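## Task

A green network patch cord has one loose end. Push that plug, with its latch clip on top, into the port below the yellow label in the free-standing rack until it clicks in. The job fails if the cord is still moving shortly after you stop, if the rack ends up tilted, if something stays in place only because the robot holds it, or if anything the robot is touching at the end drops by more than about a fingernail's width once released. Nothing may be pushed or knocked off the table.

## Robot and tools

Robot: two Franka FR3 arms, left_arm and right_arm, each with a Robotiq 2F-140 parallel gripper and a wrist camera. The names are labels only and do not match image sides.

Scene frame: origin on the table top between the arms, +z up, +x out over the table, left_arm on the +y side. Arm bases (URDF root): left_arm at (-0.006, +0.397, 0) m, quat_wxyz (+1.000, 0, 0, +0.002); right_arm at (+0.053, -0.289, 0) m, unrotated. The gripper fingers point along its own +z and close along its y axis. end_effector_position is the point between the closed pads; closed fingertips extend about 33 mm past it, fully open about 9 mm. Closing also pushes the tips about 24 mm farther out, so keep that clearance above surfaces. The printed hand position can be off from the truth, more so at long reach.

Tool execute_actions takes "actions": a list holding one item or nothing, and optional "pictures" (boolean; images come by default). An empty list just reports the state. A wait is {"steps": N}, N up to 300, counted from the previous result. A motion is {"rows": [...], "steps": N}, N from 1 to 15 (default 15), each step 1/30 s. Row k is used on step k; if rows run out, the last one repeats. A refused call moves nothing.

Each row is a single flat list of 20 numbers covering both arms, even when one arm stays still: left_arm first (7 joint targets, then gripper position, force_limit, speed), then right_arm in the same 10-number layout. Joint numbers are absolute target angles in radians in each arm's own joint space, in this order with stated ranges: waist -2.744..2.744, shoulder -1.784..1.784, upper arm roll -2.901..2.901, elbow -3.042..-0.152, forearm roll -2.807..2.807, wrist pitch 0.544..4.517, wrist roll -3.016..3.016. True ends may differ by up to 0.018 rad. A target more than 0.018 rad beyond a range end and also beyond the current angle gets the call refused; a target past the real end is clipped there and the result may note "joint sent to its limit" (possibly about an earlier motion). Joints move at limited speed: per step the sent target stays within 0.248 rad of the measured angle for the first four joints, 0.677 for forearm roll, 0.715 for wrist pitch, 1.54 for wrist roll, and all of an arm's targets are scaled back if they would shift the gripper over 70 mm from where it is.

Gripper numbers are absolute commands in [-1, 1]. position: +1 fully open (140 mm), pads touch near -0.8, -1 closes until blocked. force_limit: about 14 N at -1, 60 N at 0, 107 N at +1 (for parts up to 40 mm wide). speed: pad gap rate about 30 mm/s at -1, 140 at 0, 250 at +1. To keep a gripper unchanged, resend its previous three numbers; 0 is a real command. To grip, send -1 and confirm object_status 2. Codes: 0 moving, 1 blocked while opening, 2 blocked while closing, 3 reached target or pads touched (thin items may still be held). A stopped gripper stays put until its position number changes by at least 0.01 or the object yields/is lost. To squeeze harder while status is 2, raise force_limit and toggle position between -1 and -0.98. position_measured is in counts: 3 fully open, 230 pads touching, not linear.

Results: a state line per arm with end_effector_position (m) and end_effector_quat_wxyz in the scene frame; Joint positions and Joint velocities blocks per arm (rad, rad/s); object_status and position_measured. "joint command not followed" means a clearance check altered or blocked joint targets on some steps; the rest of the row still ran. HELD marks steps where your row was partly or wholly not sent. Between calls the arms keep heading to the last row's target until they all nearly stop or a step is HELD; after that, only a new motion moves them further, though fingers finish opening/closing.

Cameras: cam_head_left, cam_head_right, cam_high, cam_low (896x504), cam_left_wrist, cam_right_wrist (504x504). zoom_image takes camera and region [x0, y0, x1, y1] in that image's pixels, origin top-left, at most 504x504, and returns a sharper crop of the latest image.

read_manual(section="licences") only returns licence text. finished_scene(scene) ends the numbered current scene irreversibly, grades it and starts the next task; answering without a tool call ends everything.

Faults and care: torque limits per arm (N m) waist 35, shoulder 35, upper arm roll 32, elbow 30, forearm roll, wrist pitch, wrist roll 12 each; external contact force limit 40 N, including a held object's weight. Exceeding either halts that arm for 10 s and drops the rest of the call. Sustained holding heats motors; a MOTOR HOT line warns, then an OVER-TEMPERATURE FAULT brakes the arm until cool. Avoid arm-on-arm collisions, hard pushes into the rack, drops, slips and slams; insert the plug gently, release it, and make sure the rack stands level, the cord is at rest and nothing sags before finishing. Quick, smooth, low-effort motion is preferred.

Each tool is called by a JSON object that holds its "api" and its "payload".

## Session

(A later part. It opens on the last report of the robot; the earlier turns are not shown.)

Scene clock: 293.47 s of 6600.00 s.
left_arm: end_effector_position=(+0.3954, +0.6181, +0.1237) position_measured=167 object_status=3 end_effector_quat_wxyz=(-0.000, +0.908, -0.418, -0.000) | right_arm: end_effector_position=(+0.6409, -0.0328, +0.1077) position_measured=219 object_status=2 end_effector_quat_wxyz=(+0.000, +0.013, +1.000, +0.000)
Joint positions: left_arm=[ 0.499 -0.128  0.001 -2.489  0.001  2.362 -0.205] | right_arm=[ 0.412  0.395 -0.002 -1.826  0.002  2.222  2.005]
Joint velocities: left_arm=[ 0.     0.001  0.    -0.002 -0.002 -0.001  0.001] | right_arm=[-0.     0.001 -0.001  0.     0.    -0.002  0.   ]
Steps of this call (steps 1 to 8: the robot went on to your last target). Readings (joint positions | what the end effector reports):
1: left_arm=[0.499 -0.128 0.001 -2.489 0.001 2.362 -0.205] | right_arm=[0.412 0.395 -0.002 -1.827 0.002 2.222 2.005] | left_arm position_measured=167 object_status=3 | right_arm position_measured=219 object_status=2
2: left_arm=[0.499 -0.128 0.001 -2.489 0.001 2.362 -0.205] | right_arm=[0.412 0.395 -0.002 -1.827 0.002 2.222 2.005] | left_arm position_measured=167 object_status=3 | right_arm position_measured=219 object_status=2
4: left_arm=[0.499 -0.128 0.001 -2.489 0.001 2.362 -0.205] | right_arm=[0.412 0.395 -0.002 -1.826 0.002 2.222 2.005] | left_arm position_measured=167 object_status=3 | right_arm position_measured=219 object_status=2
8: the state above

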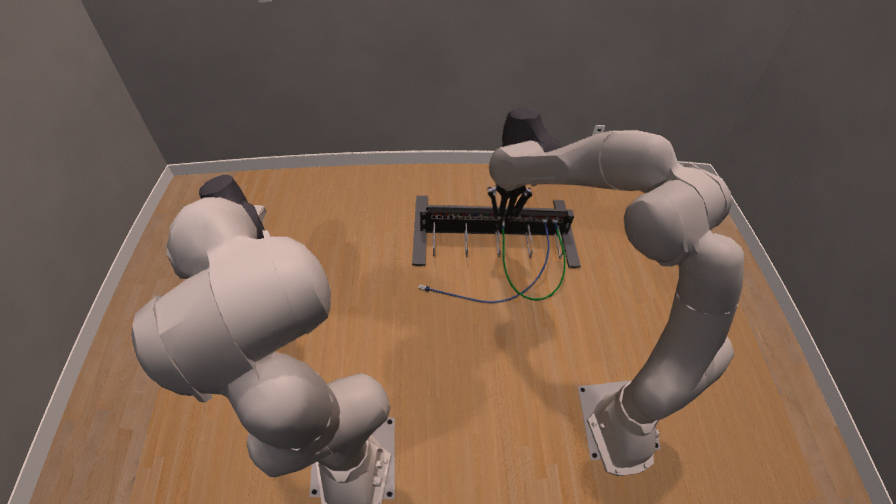

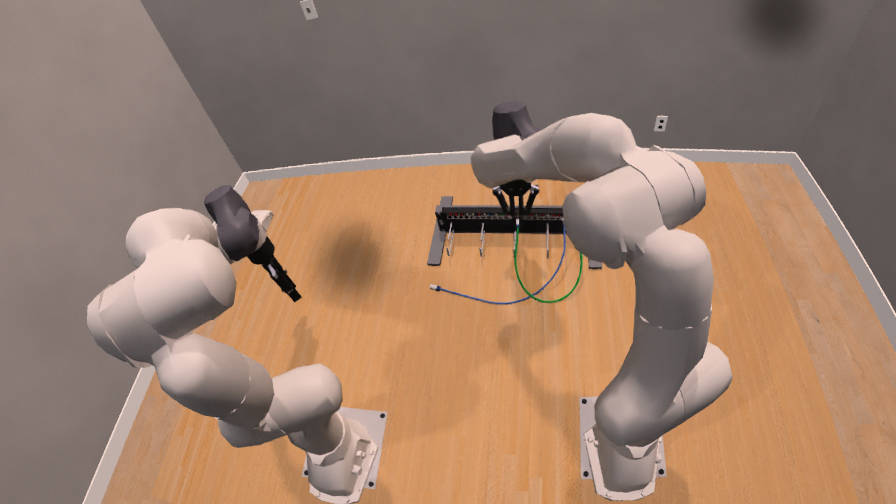

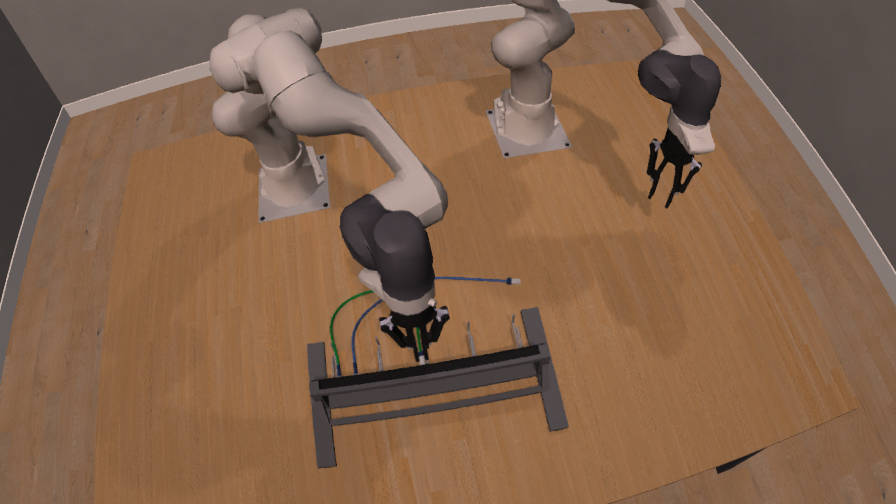

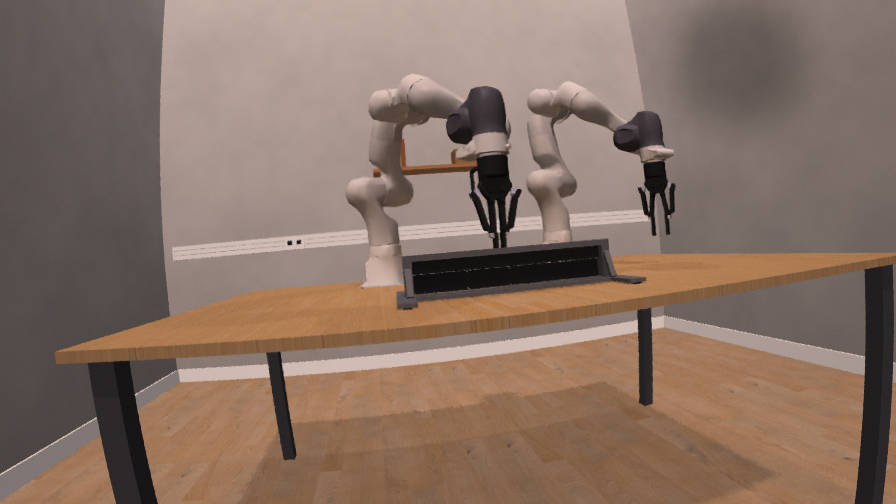

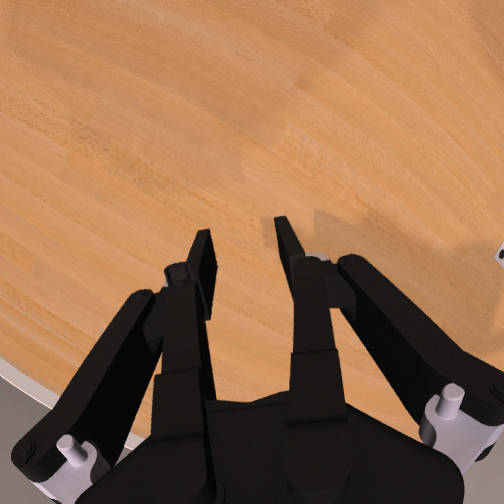

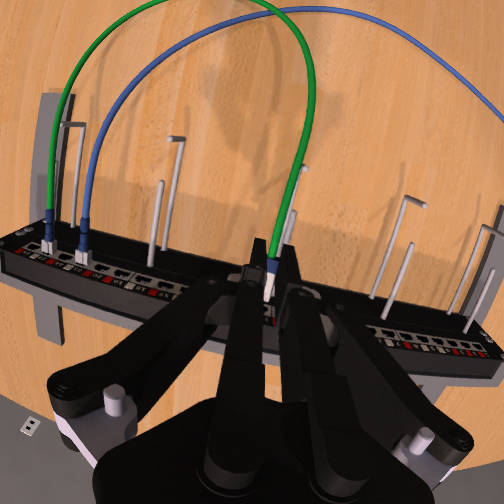

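{"api": "execute_actions", "payload": {"actions": [{"rows":[[0.5,-0.13,0,-2.49,0,2.36,-0.2,-0.3,0,0,0.4106,0.398,-0.002,-1.8217,0.002,2.217,1.995,-1,0.6,-0.8],[0.5,-0.13,0,-2.49,0,2.36,-0.2,-0.3,0,0,0.4102,0.3998,-0.002,-1.819,0.002,2.215,1.995,-1,0.6,-0.8],[0.5,-0.13,0,-2.49,0,2.36,-0.2,-0.3,0,0,0.4097,0.402,-0.002,-1.8155,0.002,2.2135,1.995,-1,0.6,-0.8],[0.5,-0.13,0,-2.49,0,2.36,-0.2,-0.3,0,0,0.4092,0.4042,-0.002,-1.812,0.002,2.212,1.995,-1,0.6,-0.8],[0.5,-0.13,0,-2.49,0,2.36,-0.2,-0.3,0,0,0.4087,0.4064,-0.002,-1.8087,0.002,2.211,1.995,-1,0.6,-0.8],[0.5,-0.13,0,-2.49,0,2.36,-0.2,-0.3,0,0,0.4082,0.4085,-0.002,-1.8054,0.002,2.21,1.995,-1,0.6,-0.8],[0.5,-0.13,0,-2.49,0,2.36,-0.2,-0.3,0,0,0.4077,0.4105,-0.002,-1.8023,0.002,2.209,1.995,-1,0.6,-0.8],[0.5,-0.13,0,-2.49,0,2.36,-0.2,-0.3,0,0,0.4072,0.4124,-0.002,-1.7993,0.002,2.208,1.995,-1,0.6,-0.8],[0.5,-0.13,0,-2.49,0,2.36,-0.2,-0.3,0,0,0.4068,0.4142,-0.002,-1.7965,0.002,2.2075,1.995,-1,0.6,-0.8],[0.5,-0.13,0,-2.49,0,2.36,-0.2,-0.3,0,0,0.4064,0.4159,-0.002,-1.794,0.002,2.207,1.995,-1,0.6,-0.8],[0.5,-0.13,0,-2.49,0,2.36,-0.2,-0.3,0,0,0.406,0.4175,-0.002,-1.7915,0.002,2.2065,1.995,-1,0.6,-0.8],[0.5,-0.13,0,-2.49,0,2.36,-0.2,-0.3,0,0,0.4056,0.419,-0.002,-1.789,0.002,2.206,1.995,-1,0.6,-0.8],[0.5,-0.13,0,-2.49,0,2.36,-0.2,-0.3,0,0,0.4053,0.4205,-0.002,-1.7868,0.002,2.2055,1.995,-1,0.6,-0.8],[0.5,-0.13,0,-2.49,0,2.36,-0.2,-0.3,0,0,0.405,0.422,-0.002,-1.7846,0.002,2.205,1.995,-1,0.6,-0.8],[0.5,-0.13,0,-2.49,0,2.36,-0.2,-0.3,0,0,0.4046,0.4233,-0.002,-1.7825,0.002,2.2045,1.995,-1,0.6,-0.8]]}], "pictures": false}}

{"api": "execute_actions", "payload": {"actions": [{"steps":12}]}}

{"api": "zoom_image", "payload": {"camera": "cam_right_wrist", "region": [240, 270, 300, 330]}}

{"api": "zoom_image", "payload": {"camera": "cam_head_right", "region": [490, 200, 550, 250]}}

Scene clock: 311.43 s of 6600.00 s.
left_arm: end_effector_position=(+0.3954, +0.6181, +0.1237) position_measured=167 object_status=3 end_effector_quat_wxyz=(-0.000, +0.908, -0.418, -0.000) | right_arm: end_effector_position=(+0.6483, -0.0327, +0.1070) position_measured=219 object_status=2 end_effector_quat_wxyz=(-0.001, +0.013, +1.000, -0.000)
Joint positions: left_arm=[ 0.499 -0.128  0.001 -2.489  0.001  2.362 -0.205] | right_arm=[ 0.408  0.418 -0.002 -1.791  0.002  2.206  2.   ]
Joint velocities: left_arm=[-0.     0.001  0.002 -0.002 -0.001  0.001 -0.   ] | right_arm=[ 0.     0.041  0.003  0.053  0.    -0.049 -0.005]
Steps of this call (steps 1 to 15: the robot went on to your last target; steps 16 to 90: nothing new was sent; then 14.47 s passed at rest; steps 91 to 105: all 15 steps of this action). Readings (joint positions | what the end effector reports):
91: left_arm=[0.499 -0.128 0.001 -2.489 0.001 2.362 -0.205] | right_arm=[0.412 0.395 -0.002 -1.826 0.002 2.221 2.004] | left_arm position_measured=167 object_status=3 | right_arm position_measured=219 object_status=2
92: left_arm=[0.499 -0.128 0.001 -2.489 0.001 2.362 -0.205] | right_arm=[0.412 0.396 -0.002 -1.825 0.002 2.220 2.004] | left_arm position_measured=167 object_status=3 | right_arm position_measured=219 object_status=2
94: left_arm=[0.499 -0.128 0.001 -2.489 0.001 2.362 -0.205] | right_arm=[0.412 0.398 -0.002 -1.820 0.002 2.218 2.003] | left_arm position_measured=167 object_status=3 | right_arm position_measured=219 object_status=2
98: left_arm=[0.499 -0.128 0.001 -2.489 0.001 2.362 -0.205] | right_arm=[0.410 0.406 -0.002 -1.809 0.002 2.215 2.002] | left_arm position_measured=167 object_status=3 | right_arm position_measured=219 object_status=2
105: the state above

Scene clock: 311.83 s of 6600.00 s.
left_arm: end_effector_position=(+0.3954, +0.6181, +0.1237) position_measured=167 object_status=3 end_effector_quat_wxyz=(-0.000, +0.908, -0.418, -0.000) | right_arm: end_effector_position=(+0.6484, -0.0327, +0.1064) position_measured=219 object_status=2 end_effector_quat_wxyz=(-0.003, +0.012, +1.000, -0.001)
Joint positions: left_arm=[ 0.499 -0.128  0.001 -2.489  0.001  2.362 -0.205] | right_arm=[ 0.408  0.421 -0.002 -1.787  0.002  2.202  2.   ]
Joint velocities: left_arm=[ 0.001 -0.001  0.001 -0.    -0.     0.001  0.001] | right_arm=[-0.001 -0.001  0.     0.     0.    -0.001 -0.002]
Steps of this call (steps 1 to 12: the robot went on to your last target). Readings (joint positions | what the end effector reports):
1: left_arm=[0.499 -0.128 0.001 -2.489 0.001 2.362 -0.205] | right_arm=[0.408 0.419 -0.002 -1.790 0.002 2.205 2.000] | left_arm position_measured=167 object_status=3 | right_arm position_measured=219 object_status=2
2: left_arm=[0.499 -0.128 0.001 -2.489 0.001 2.362 -0.205] | right_arm=[0.408 0.420 -0.002 -1.789 0.002 2.204 2.000] | left_arm position_measured=167 object_status=3 | right_arm position_measured=219 object_status=2
4: left_arm=[0.499 -0.128 0.001 -2.489 0.001 2.362 -0.205] | right_arm=[0.408 0.421 -0.002 -1.788 0.002 2.203 2.000] | left_arm position_measured=167 object_status=3 | right_arm position_measured=219 object_status=2
8: left_arm=[0.499 -0.128 0.001 -2.489 0.001 2.362 -0.205] | right_arm=[0.408 0.421 -0.002 -1.787 0.002 2.202 2.000] | left_arm position_measured=167 object_status=3 | right_arm position_measured=219 object_status=2
12: the state above

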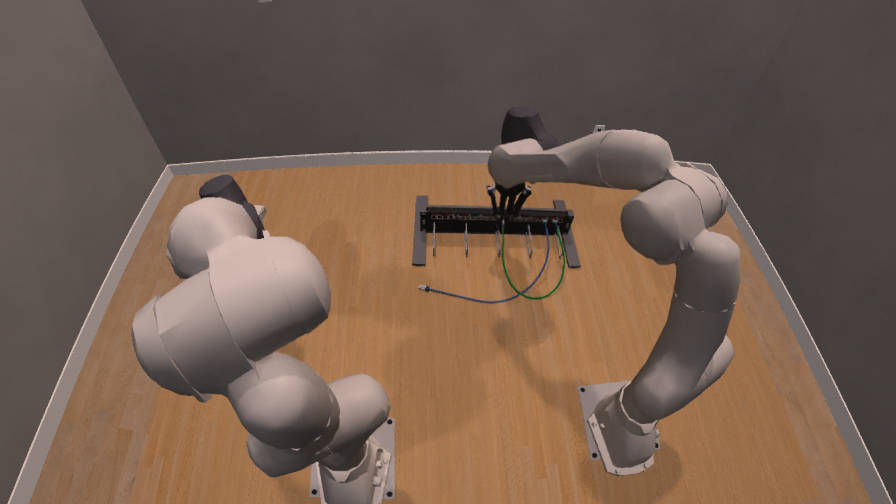

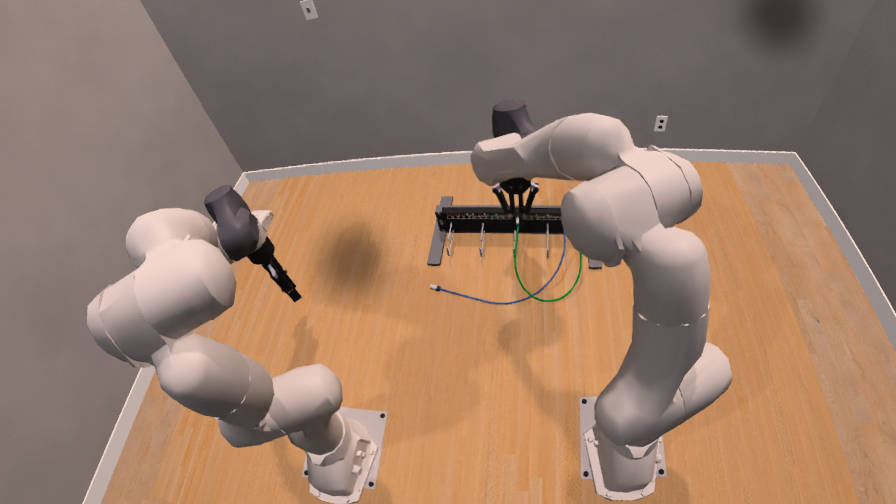

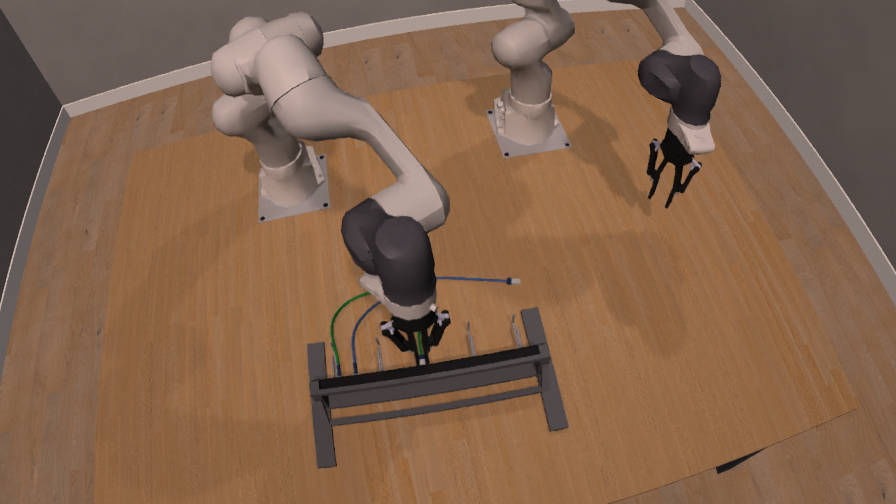

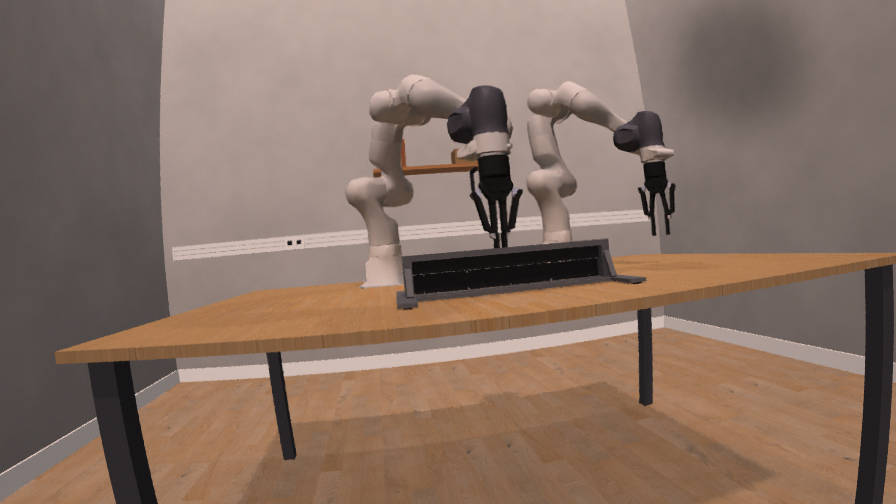

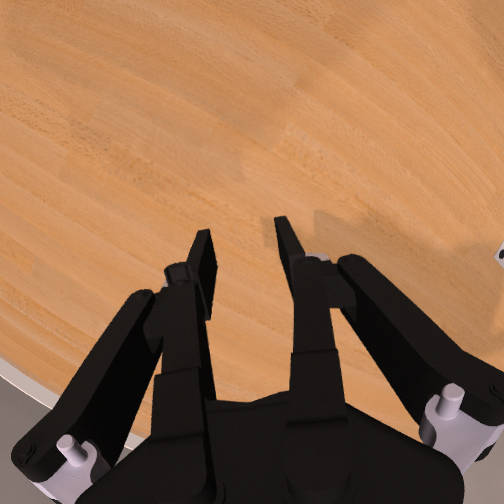

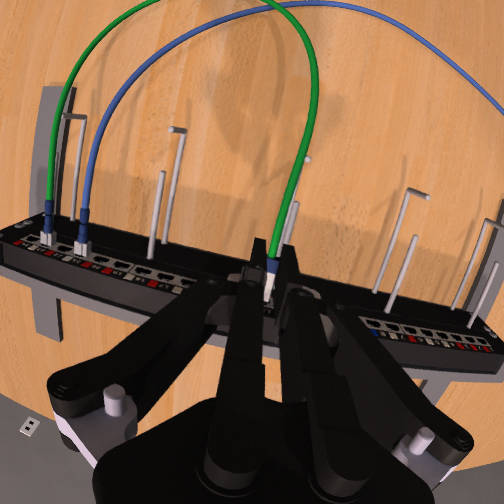

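Region (240, 270, 300, 330) of cam_right_wrist's 504x504 image, scaled by 8.400, with more detail than that image has.

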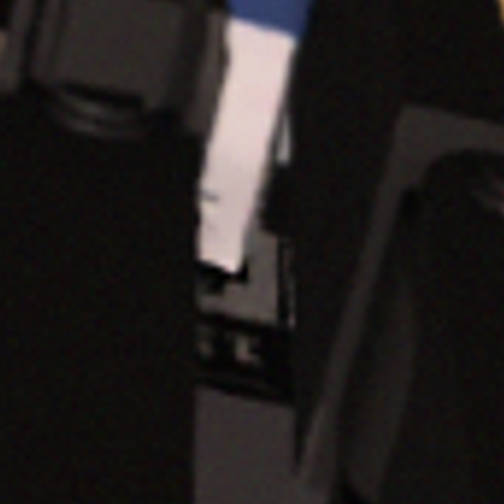

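Region (490, 200, 550, 250) of cam_head_right's 896x504 image, scaled by 8.400, with more detail than that image has.

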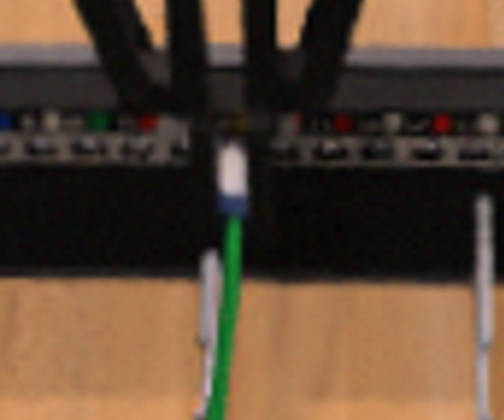

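{"api": "execute_actions", "payload": {"actions": [{"rows":[[0.5,-0.13,0,-2.49,0,2.36,-0.2,-0.3,0,0,0.408,0.4205,-0.002,-1.787,0.002,2.192,2.0,-1,0.6,-0.8],[0.5,-0.13,0,-2.49,0,2.36,-0.2,-0.3,0,0,0.408,0.4205,-0.002,-1.787,-0.002,2.183,2.02,-1,0.6,-0.8],[0.5,-0.13,0,-2.49,0,2.36,-0.2,-0.3,0,0,0.409,0.421,-0.002,-1.786,-0.01,2.175,2.05,-1,0.6,-0.8],[0.5,-0.13,0,-2.49,0,2.36,-0.2,-0.3,0,0,0.411,0.422,-0.002,-1.783,-0.021,2.168,2.08,-1,0.6,-0.8],[0.5,-0.13,0,-2.49,0,2.36,-0.2,-0.3,0,0,0.414,0.4235,-0.002,-1.78,-0.034,2.162,2.11,-1,0.6,-0.8],[0.5,-0.13,0,-2.49,0,2.36,-0.2,-0.3,0,0,0.418,0.4255,-0.002,-1.776,-0.048,2.156,2.13,-1,0.6,-0.8],[0.5,-0.13,0,-2.49,0,2.36,-0.2,-0.3,0,0,0.4225,0.428,-0.002,-1.7715,-0.062,2.151,2.145,-1,0.6,-0.8],[0.5,-0.13,0,-2.49,0,2.36,-0.2,-0.3,0,0,0.4275,0.431,-0.002,-1.7665,-0.076,2.147,2.15,-1,0.6,-0.8],[0.5,-0.13,0,-2.49,0,2.36,-0.2,-0.3,0,0,0.4325,0.434,-0.002,-1.7615,-0.089,2.144,2.15,-1,0.6,-0.8],[0.5,-0.13,0,-2.49,0,2.36,-0.2,-0.3,0,0,0.4375,0.437,-0.002,-1.7565,-0.1,2.142,2.15,-1,0.6,-0.8],[0.5,-0.13,0,-2.49,0,2.36,-0.2,-0.3,0,0,0.442,0.44,-0.002,-1.7515,-0.109,2.142,2.145,-1,0.6,-0.8],[0.5,-0.13,0,-2.49,0,2.36,-0.2,-0.3,0,0,0.446,0.4425,-0.002,-1.747,-0.116,2.142,2.14,-1,0.6,-0.8],[0.5,-0.13,0,-2.49,0,2.36,-0.2,-0.3,0,0,0.4495,0.4445,-0.002,-1.743,-0.121,2.142,2.135,-1,0.6,-0.8],[0.5,-0.13,0,-2.49,0,2.36,-0.2,-0.3,0,0,0.452,0.4458,-0.002,-1.74,-0.123,2.142,2.128,-1,0.6,-0.8],[0.5,-0.13,0,-2.49,0,2.36,-0.2,-0.3,0,0,0.4539,0.4465,-0.002,-1.7386,-0.123,2.142,2.122,-1,0.6,-0.8]]}], "pictures": false}}

{"api": "execute_actions", "payload": {"actions": [{"steps":20}]}}

{"api": "zoom_image", "payload": {"camera": "cam_right_wrist", "region": [240, 270, 300, 330]}}

Scene clock: 341.00 s of 6600.00 s.
left_arm: end_effector_position=(+0.3954, +0.6181, +0.1237) position_measured=167 object_status=3 end_effector_quat_wxyz=(-0.000, +0.908, -0.418, -0.000) | right_arm: end_effector_position=(+0.6465, -0.0313, +0.1073) position_measured=219 object_status=2 end_effector_quat_wxyz=(+0.003, +0.011, +0.999, -0.047)
Joint positions: left_arm=[ 0.499 -0.128  0.001 -2.489  0.001  2.362 -0.205] | right_arm=[ 0.447  0.441 -0.002 -1.748 -0.104  2.151  2.096]
Joint velocities: left_arm=[ 0.002  0.     0.001  0.     0.001  0.    -0.001] | right_arm=[ 0.096  0.049  0.003  0.084 -0.146 -0.038  0.072]
Steps of this call (steps 1 to 15: the robot went on to your last target; steps 16 to 90: nothing new was sent; then 25.67 s passed at rest; steps 91 to 105: all 15 steps of this action). Readings (joint positions | what the end effector reports):
91: left_arm=[0.499 -0.128 0.001 -2.489 0.001 2.362 -0.205] | right_arm=[0.408 0.421 -0.002 -1.786 0.002 2.201 1.999] | left_arm position_measured=167 object_status=3 | right_arm position_measured=219 object_status=2
92: left_arm=[0.499 -0.128 0.001 -2.489 0.001 2.362 -0.205] | right_arm=[0.408 0.421 -0.002 -1.786 0.002 2.198 2.001] | left_arm position_measured=167 object_status=3 | right_arm position_measured=219 object_status=2
94: left_arm=[0.499 -0.128 0.001 -2.489 0.001 2.362 -0.205] | right_arm=[0.408 0.421 -0.002 -1.786 -0.004 2.190 2.012] | left_arm position_measured=167 object_status=3 | right_arm position_measured=219 object_status=2
98: left_arm=[0.499 -0.128 0.001 -2.489 0.001 2.362 -0.205] | right_arm=[0.416 0.425 -0.002 -1.777 -0.039 2.171 2.054] | left_arm position_measured=167 object_status=3 | right_arm position_measured=219 object_status=2
105: the state above

Scene clock: 341.67 s of 6600.00 s.
left_arm: end_effector_position=(+0.3954, +0.6181, +0.1237) position_measured=167 object_status=3 end_effector_quat_wxyz=(-0.000, +0.908, -0.418, -0.000) | right_arm: end_effector_position=(+0.6470, -0.0307, +0.1081) position_measured=219 object_status=2 end_effector_quat_wxyz=(+0.006, +0.013, +0.998, -0.054)
Joint positions: left_arm=[ 0.499 -0.128  0.001 -2.489  0.001  2.362 -0.205] | right_arm=[ 0.453  0.444 -0.002 -1.741 -0.121  2.144  2.115]
Joint velocities: left_arm=[-0.    -0.001  0.001 -0.001 -0.002  0.001 -0.001] | right_arm=[ 0.001  0.001 -0.    -0.002 -0.001 -0.     0.007]
Steps of this call (steps 1 to 20: the robot went on to your last target). Readings (joint positions | what the end effector reports):
1: left_arm=[0.499 -0.128 0.001 -2.489 0.001 2.362 -0.205] | right_arm=[0.450 0.443 -0.002 -1.746 -0.108 2.150 2.098] | left_arm position_measured=167 object_status=3 | right_arm position_measured=219 object_status=2
2: left_arm=[0.499 -0.128 0.001 -2.489 0.001 2.362 -0.205] | right_arm=[0.452 0.443 -0.002 -1.744 -0.111 2.149 2.100] | left_arm position_measured=167 object_status=3 | right_arm position_measured=219 object_status=2
4: left_arm=[0.499 -0.128 0.001 -2.489 0.001 2.362 -0.205] | right_arm=[0.453 0.444 -0.002 -1.743 -0.115 2.148 2.104] | left_arm position_measured=167 object_status=3 | right_arm position_measured=219 object_status=2
8: left_arm=[0.499 -0.128 0.001 -2.489 0.001 2.362 -0.205] | right_arm=[0.453 0.444 -0.002 -1.742 -0.119 2.146 2.109] | left_arm position_measured=167 object_status=3 | right_arm position_measured=219 object_status=2
20: the state above

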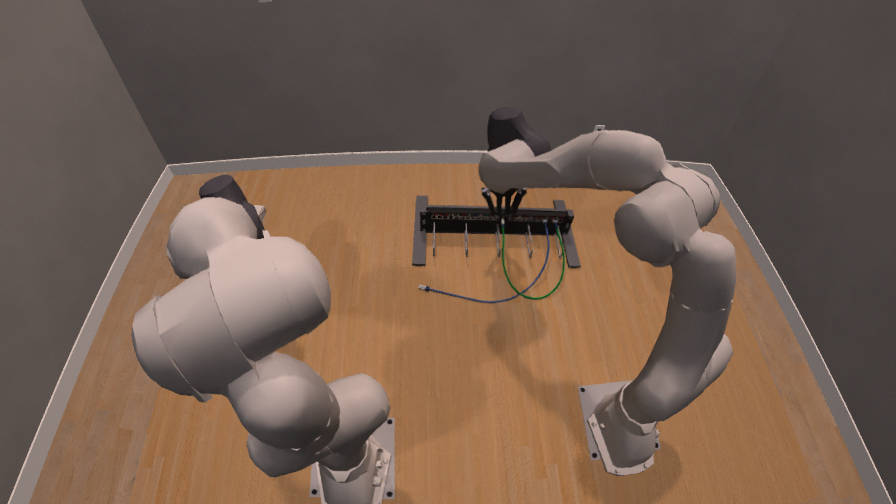

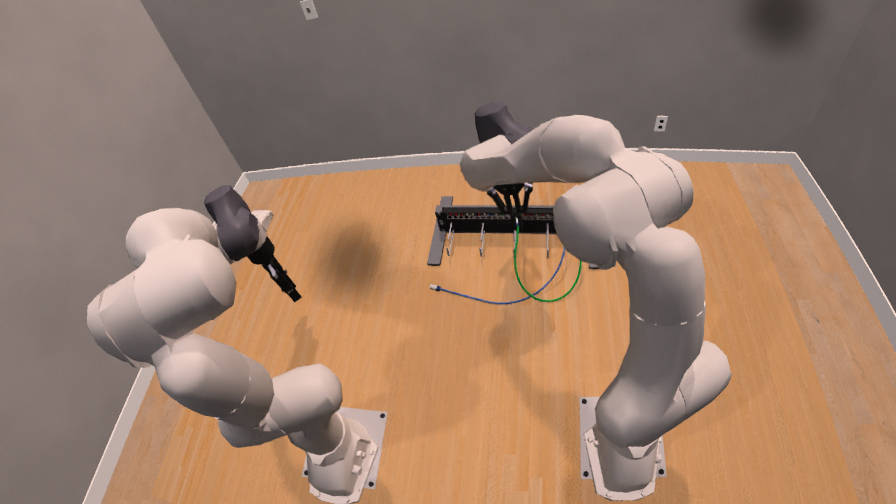

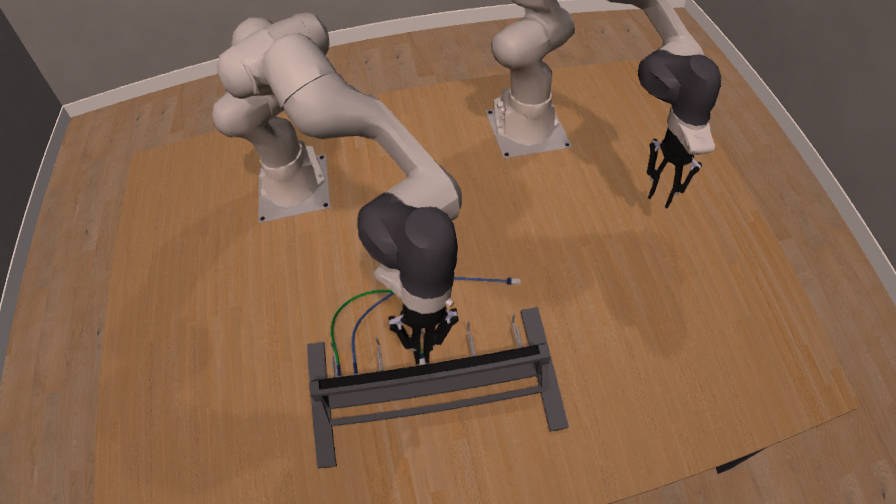

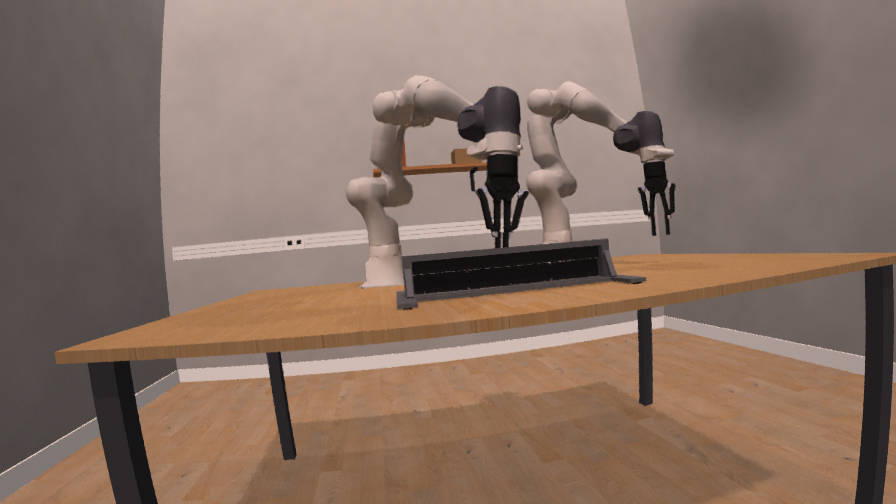

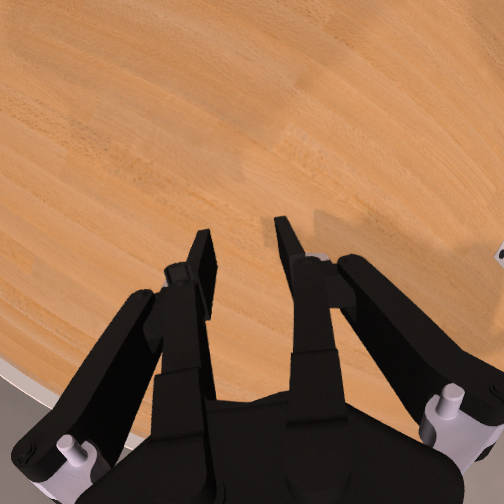

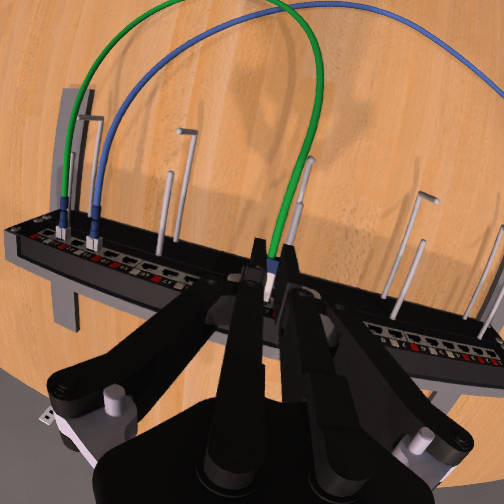

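Region (240, 270, 300, 330) of cam_right_wrist's 504x504 image, scaled by 8.400, with more detail than that image has.

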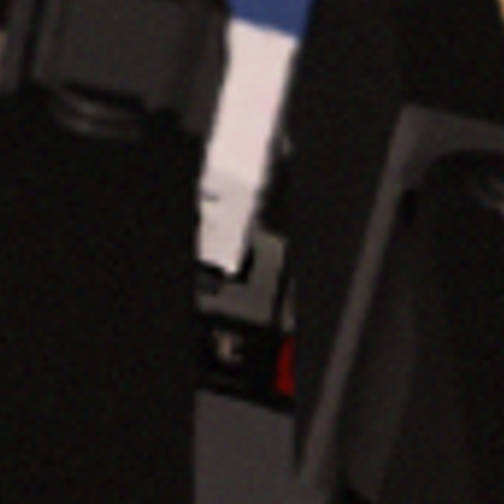

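{"api": "execute_actions", "payload": {"actions": []}}

Scene clock: 357.77 s of 6600.00 s.
left_arm: end_effector_position=(+0.3954, +0.6181, +0.1237) position_measured=167 object_status=3 end_effector_quat_wxyz=(-0.000, +0.908, -0.418, -0.000) | right_arm: end_effector_position=(+0.6470, -0.0307, +0.1081) position_measured=219 object_status=2 end_effector_quat_wxyz=(+0.006, +0.014, +0.998, -0.054)
Joint positions: left_arm=[ 0.499 -0.128  0.001 -2.489  0.001  2.362 -0.205] | right_arm=[ 0.453  0.445 -0.002 -1.741 -0.121  2.144  2.118]
Joint velocities: left_arm=[ 0.     0.    -0.    -0.001  0.001  0.    -0.   ] | right_arm=[-0.    -0.002 -0.    -0.     0.    -0.001 -0.001]
Steps of this call (steps 1 to 15: the robot went on to your last target; steps 16 to 90: nothing new was sent; then 13.10 s passed at rest). Readings (joint positions | what the end effector reports):
1: left_arm=[0.499 -0.128 0.001 -2.489 0.001 2.362 -0.205] | right_arm=[0.453 0.444 -0.002 -1.741 -0.121 2.144 2.116] | left_arm position_measured=167 object_status=3 | right_arm position_measured=219 object_status=2
2: left_arm=[0.499 -0.128 0.001 -2.489 0.001 2.362 -0.205] | right_arm=[0.453 0.444 -0.002 -1.741 -0.121 2.144 2.116] | left_arm position_measured=167 object_status=3 | right_arm position_measured=219 object_status=2
4: left_arm=[0.499 -0.128 0.001 -2.489 0.001 2.362 -0.205] | right_arm=[0.453 0.444 -0.002 -1.741 -0.121 2.144 2.116] | left_arm position_measured=167 object_status=3 | right_arm position_measured=219 object_status=2
8: left_arm=[0.499 -0.128 0.001 -2.489 0.001 2.362 -0.205] | right_arm=[0.453 0.445 -0.002 -1.741 -0.121 2.144 2.117] | left_arm position_measured=167 object_status=3 | right_arm position_measured=219 object_status=2
90: the state above
All arms were judged still, so your last target was given up. Only a new action makes them travel on or press farther. Fingers that are still opening or closing keep moving.

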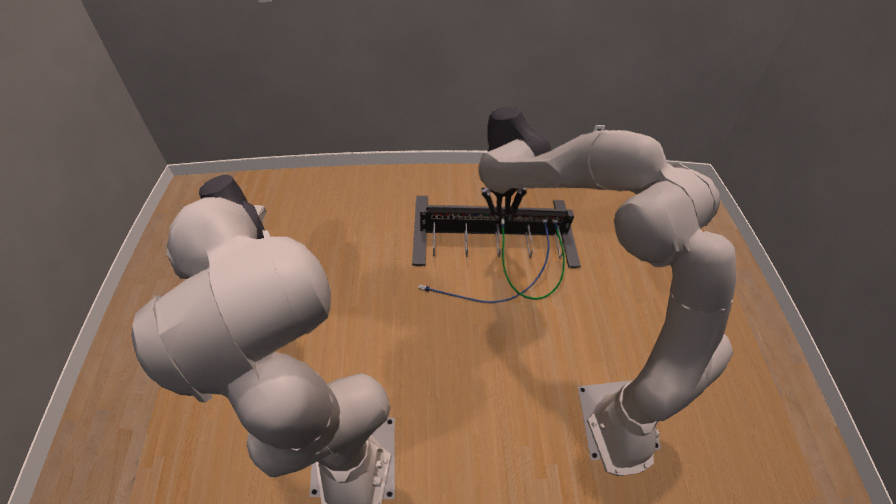

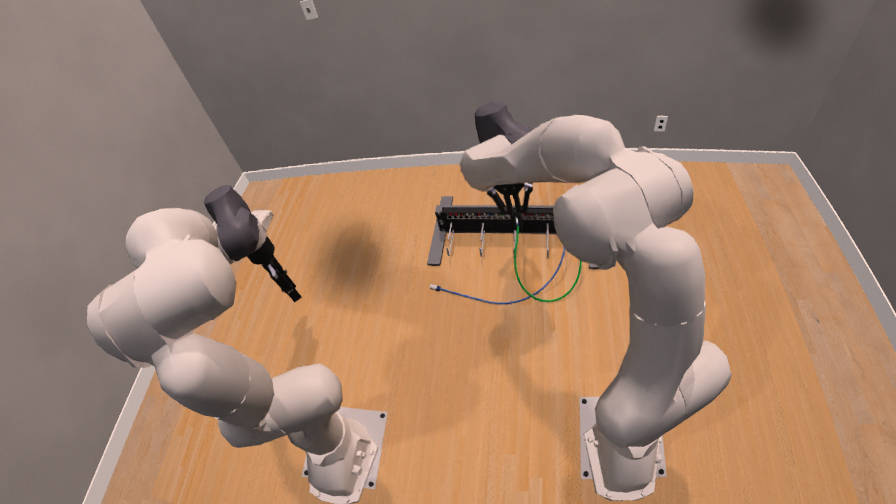

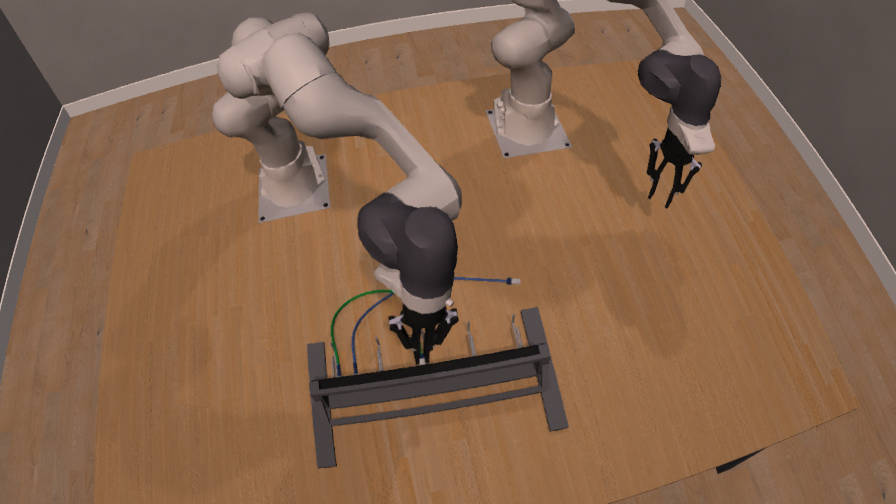

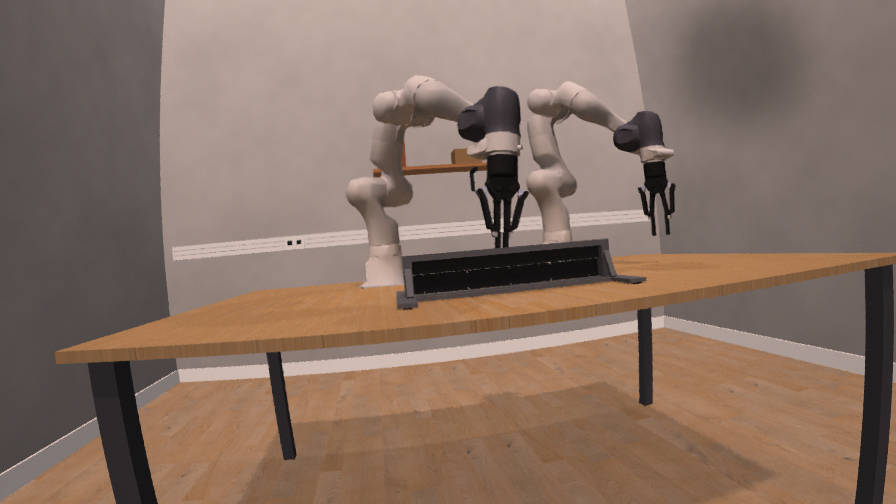

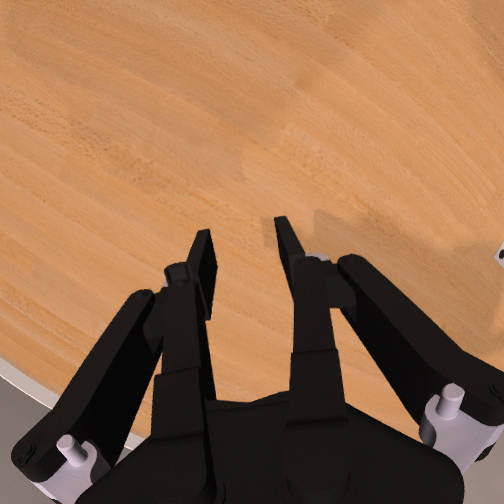

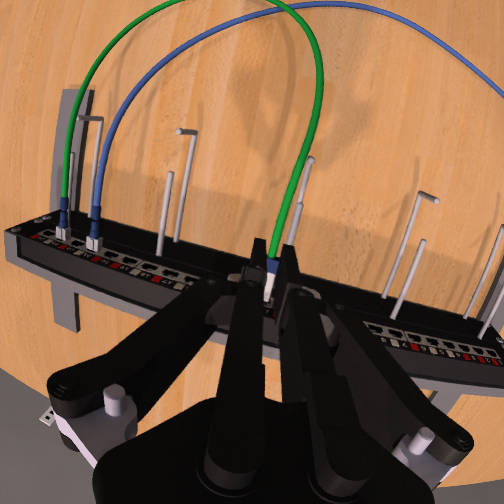

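{"api": "execute_actions", "payload": {"actions": [{"rows":[[0.5,-0.13,0,-2.49,0,2.36,-0.2,-0.3,0,0,0.4562,0.4490,-0.002,-1.7330,-0.123,2.140,2.122,-1,0.6,-0.8]],"steps":15}]}}

{"api": "zoom_image", "payload": {"camera": "cam_right_wrist", "region": [240,260,300,320]}}

Scene clock: 360.87 s of 6600.00 s.
left_arm: end_effector_position=(+0.3954, +0.6181, +0.1237) position_measured=167 object_status=3 end_effector_quat_wxyz=(-0.000, +0.908, -0.418, -0.000) | right_arm: end_effector_position=(+0.6479, -0.0292, +0.1088) position_measured=219 object_status=2 end_effector_quat_wxyz=(+0.007, +0.014, +0.998, -0.054)
Joint positions: left_arm=[ 0.499 -0.128  0.001 -2.489  0.001  2.362 -0.205] | right_arm=[ 0.455  0.447 -0.002 -1.736 -0.121  2.142  2.118]
Joint velocities: left_arm=[-0.     0.    -0.    -0.    -0.001  0.     0.001] | right_arm=[-0.002  0.001 -0.001 -0.     0.001  0.     0.   ]
Steps of this call (steps 1 to 78: nothing new was sent; steps 79 to 93: all 15 steps of this action). Readings (joint positions | what the end effector reports):
79: left_arm=[0.499 -0.128 0.001 -2.489 0.001 2.362 -0.205] | right_arm=[0.453 0.445 -0.002 -1.740 -0.121 2.144 2.118] | left_arm position_measured=167 object_status=3 | right_arm position_measured=219 object_status=2
80: left_arm=[0.499 -0.128 0.001 -2.489 0.001 2.362 -0.205] | right_arm=[0.454 0.446 -0.002 -1.738 -0.121 2.144 2.118] | left_arm position_measured=167 object_status=3 | right_arm position_measured=219 object_status=2
82: left_arm=[0.499 -0.128 0.001 -2.489 0.001 2.362 -0.205] | right_arm=[0.454 0.447 -0.002 -1.737 -0.121 2.143 2.118] | left_arm position_measured=167 object_status=3 | right_arm position_measured=219 object_status=2
86: left_arm=[0.499 -0.128 0.001 -2.489 0.001 2.362 -0.205] | right_arm=[0.455 0.447 -0.002 -1.736 -0.121 2.143 2.118] | left_arm position_measured=167 object_status=3 | right_arm position_measured=219 object_status=2
93: the state above

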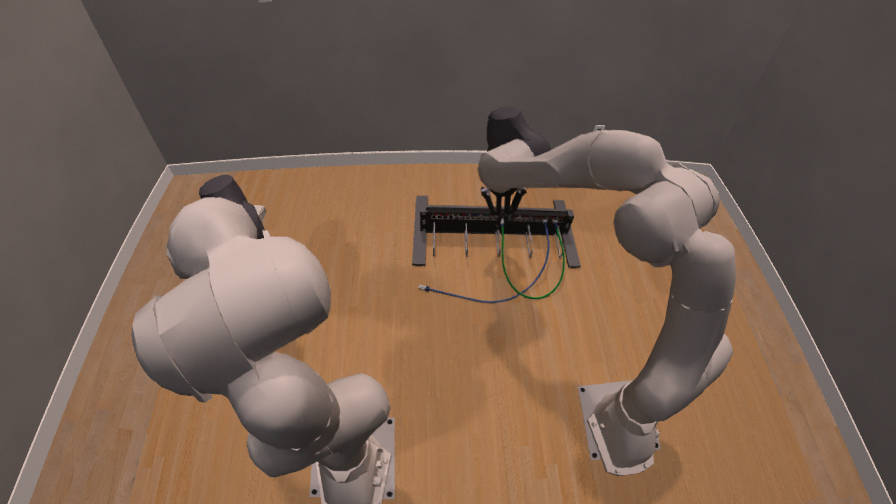

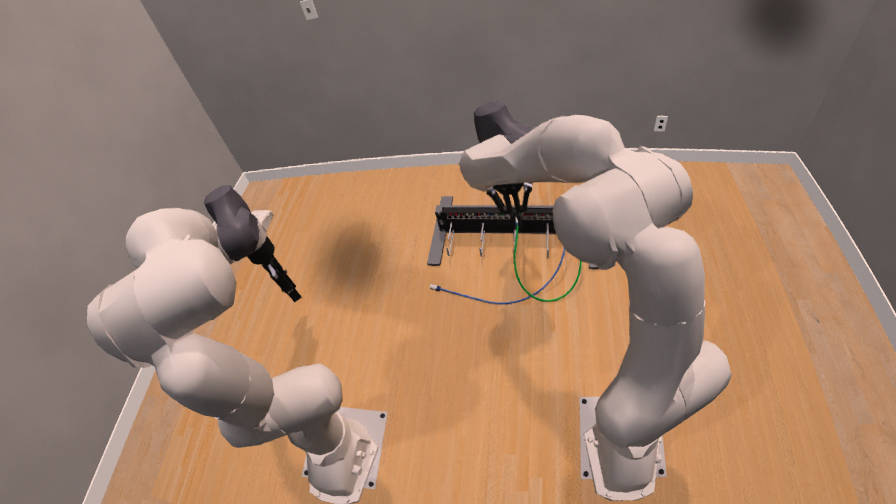

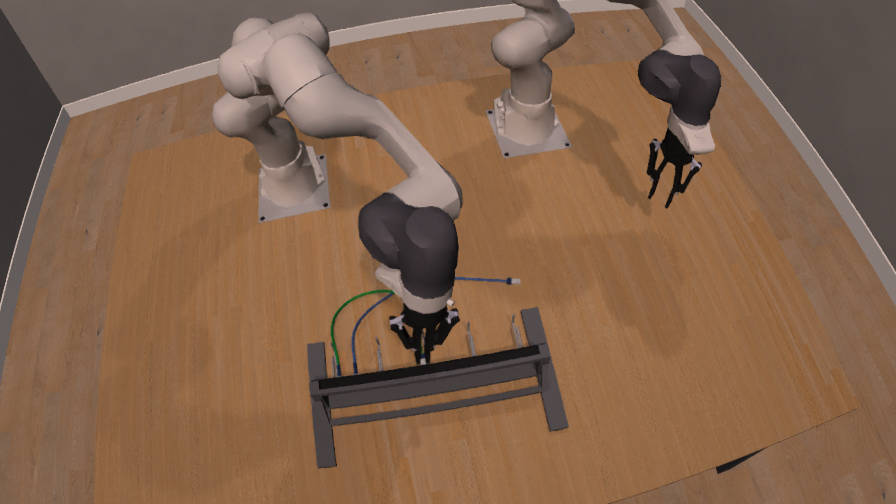

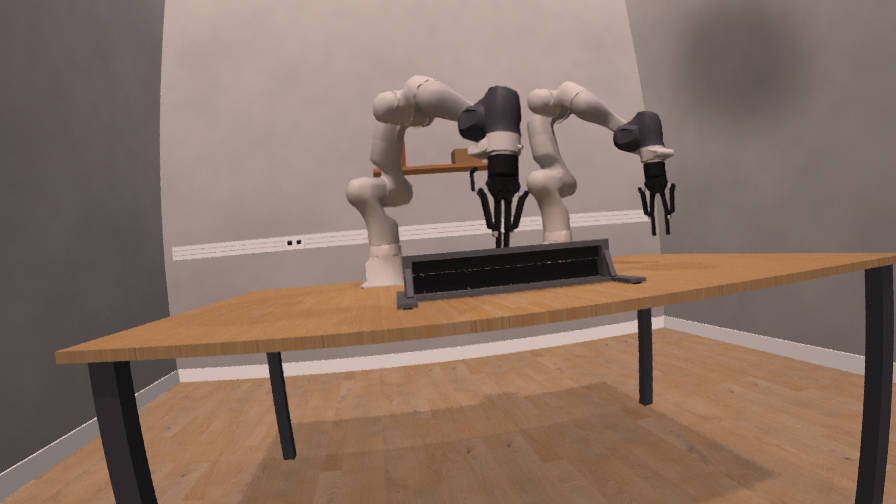

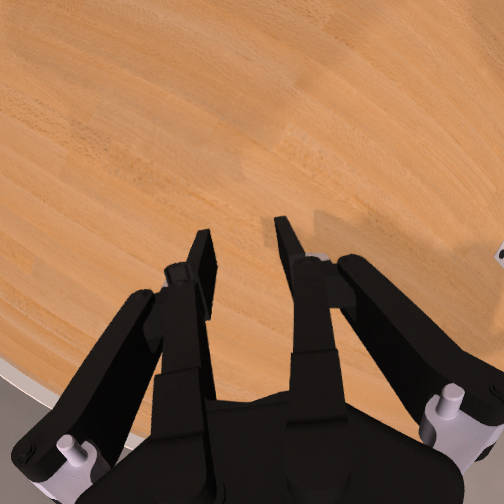

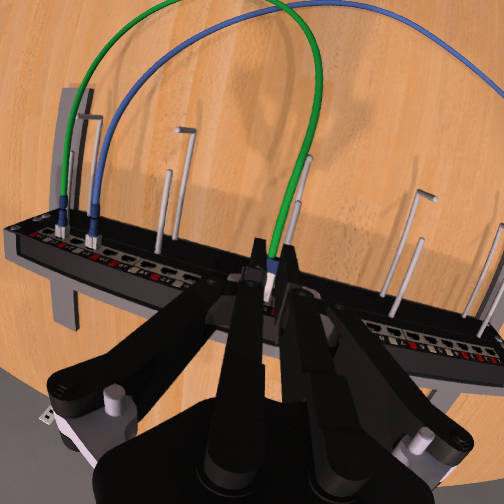

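Region (240, 260, 300, 320) of cam_right_wrist's 504x504 image, scaled by 8.400, with more detail than that image has.

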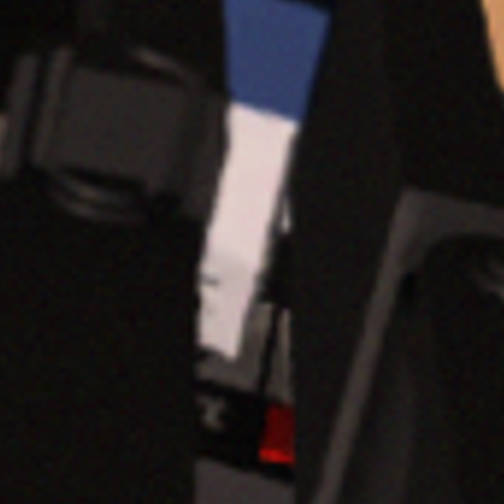

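{"api": "execute_actions", "payload": {"actions": [{"rows":[[0.5,-0.13,0,-2.49,0,2.36,-0.2,-0.3,0,0,0.4535,0.4500,-0.002,-1.7315,-0.123,2.140,2.118,-1,0.6,-0.8],[0.5,-0.13,0,-2.49,0,2.36,-0.2,-0.3,0,0,0.4530,0.4512,-0.002,-1.7298,-0.123,2.1395,2.116,-1,0.6,-0.8],[0.5,-0.13,0,-2.49,0,2.36,-0.2,-0.3,0,0,0.4526,0.4524,-0.002,-1.728,-0.123,2.139,2.114,-1,0.6,-0.8],[0.5,-0.13,0,-2.49,0,2.36,-0.2,-0.3,0,0,0.4522,0.4536,-0.002,-1.7264,-0.123,2.1385,2.113,-1,0.6,-0.8],[0.5,-0.13,0,-2.49,0,2.36,-0.2,-0.3,0,0,0.4519,0.4547,-0.002,-1.7248,-0.123,2.138,2.113,-1,0.6,-0.8]],"steps":15}], "pictures": false}}

Scene clock: 371.03 s of 6600.00 s.
left_arm: end_effector_position=(+0.3954, +0.6181, +0.1237) position_measured=167 object_status=3 end_effector_quat_wxyz=(-0.000, +0.908, -0.418, -0.000) | right_arm: end_effector_position=(+0.6484, -0.0293, +0.1081) position_measured=219 object_status=2 end_effector_quat_wxyz=(+0.005, +0.014, +0.998, -0.055)
Joint positions: left_arm=[ 0.499 -0.128  0.001 -2.489  0.001  2.362 -0.205] | right_arm=[ 0.455  0.452 -0.002 -1.729 -0.121  2.137  2.117]
Joint velocities: left_arm=[ 0.    -0.001 -0.001 -0.    -0.001 -0.    -0.001] | right_arm=[ 0.001  0.002  0.     0.     0.001 -0.002 -0.001]
Steps of this call (steps 1 to 15: the robot went on to your last target; steps 16 to 90: nothing new was sent; then 6.67 s passed at rest; steps 91 to 105: all 15 steps of this action). Readings (joint positions | what the end effector reports):
91: left_arm=[0.499 -0.128 0.001 -2.489 0.001 2.362 -0.205] | right_arm=[0.455 0.447 -0.002 -1.735 -0.121 2.142 2.118] | left_arm position_measured=167 object_status=3 | right_arm position_measured=219 object_status=2
92: left_arm=[0.499 -0.128 0.001 -2.489 0.001 2.362 -0.205] | right_arm=[0.455 0.448 -0.002 -1.734 -0.121 2.142 2.118] | left_arm position_measured=167 object_status=3 | right_arm position_measured=219 object_status=2
94: left_arm=[0.499 -0.128 0.001 -2.489 0.001 2.362 -0.205] | right_arm=[0.455 0.449 -0.002 -1.733 -0.121 2.141 2.118] | left_arm position_measured=167 object_status=3 | right_arm position_measured=219 object_status=2
98: left_arm=[0.499 -0.128 0.001 -2.489 0.001 2.362 -0.205] | right_arm=[0.455 0.452 -0.002 -1.729 -0.121 2.138 2.118] | left_arm position_measured=167 object_status=3 | right_arm position_measured=219 object_status=2
105: the state above


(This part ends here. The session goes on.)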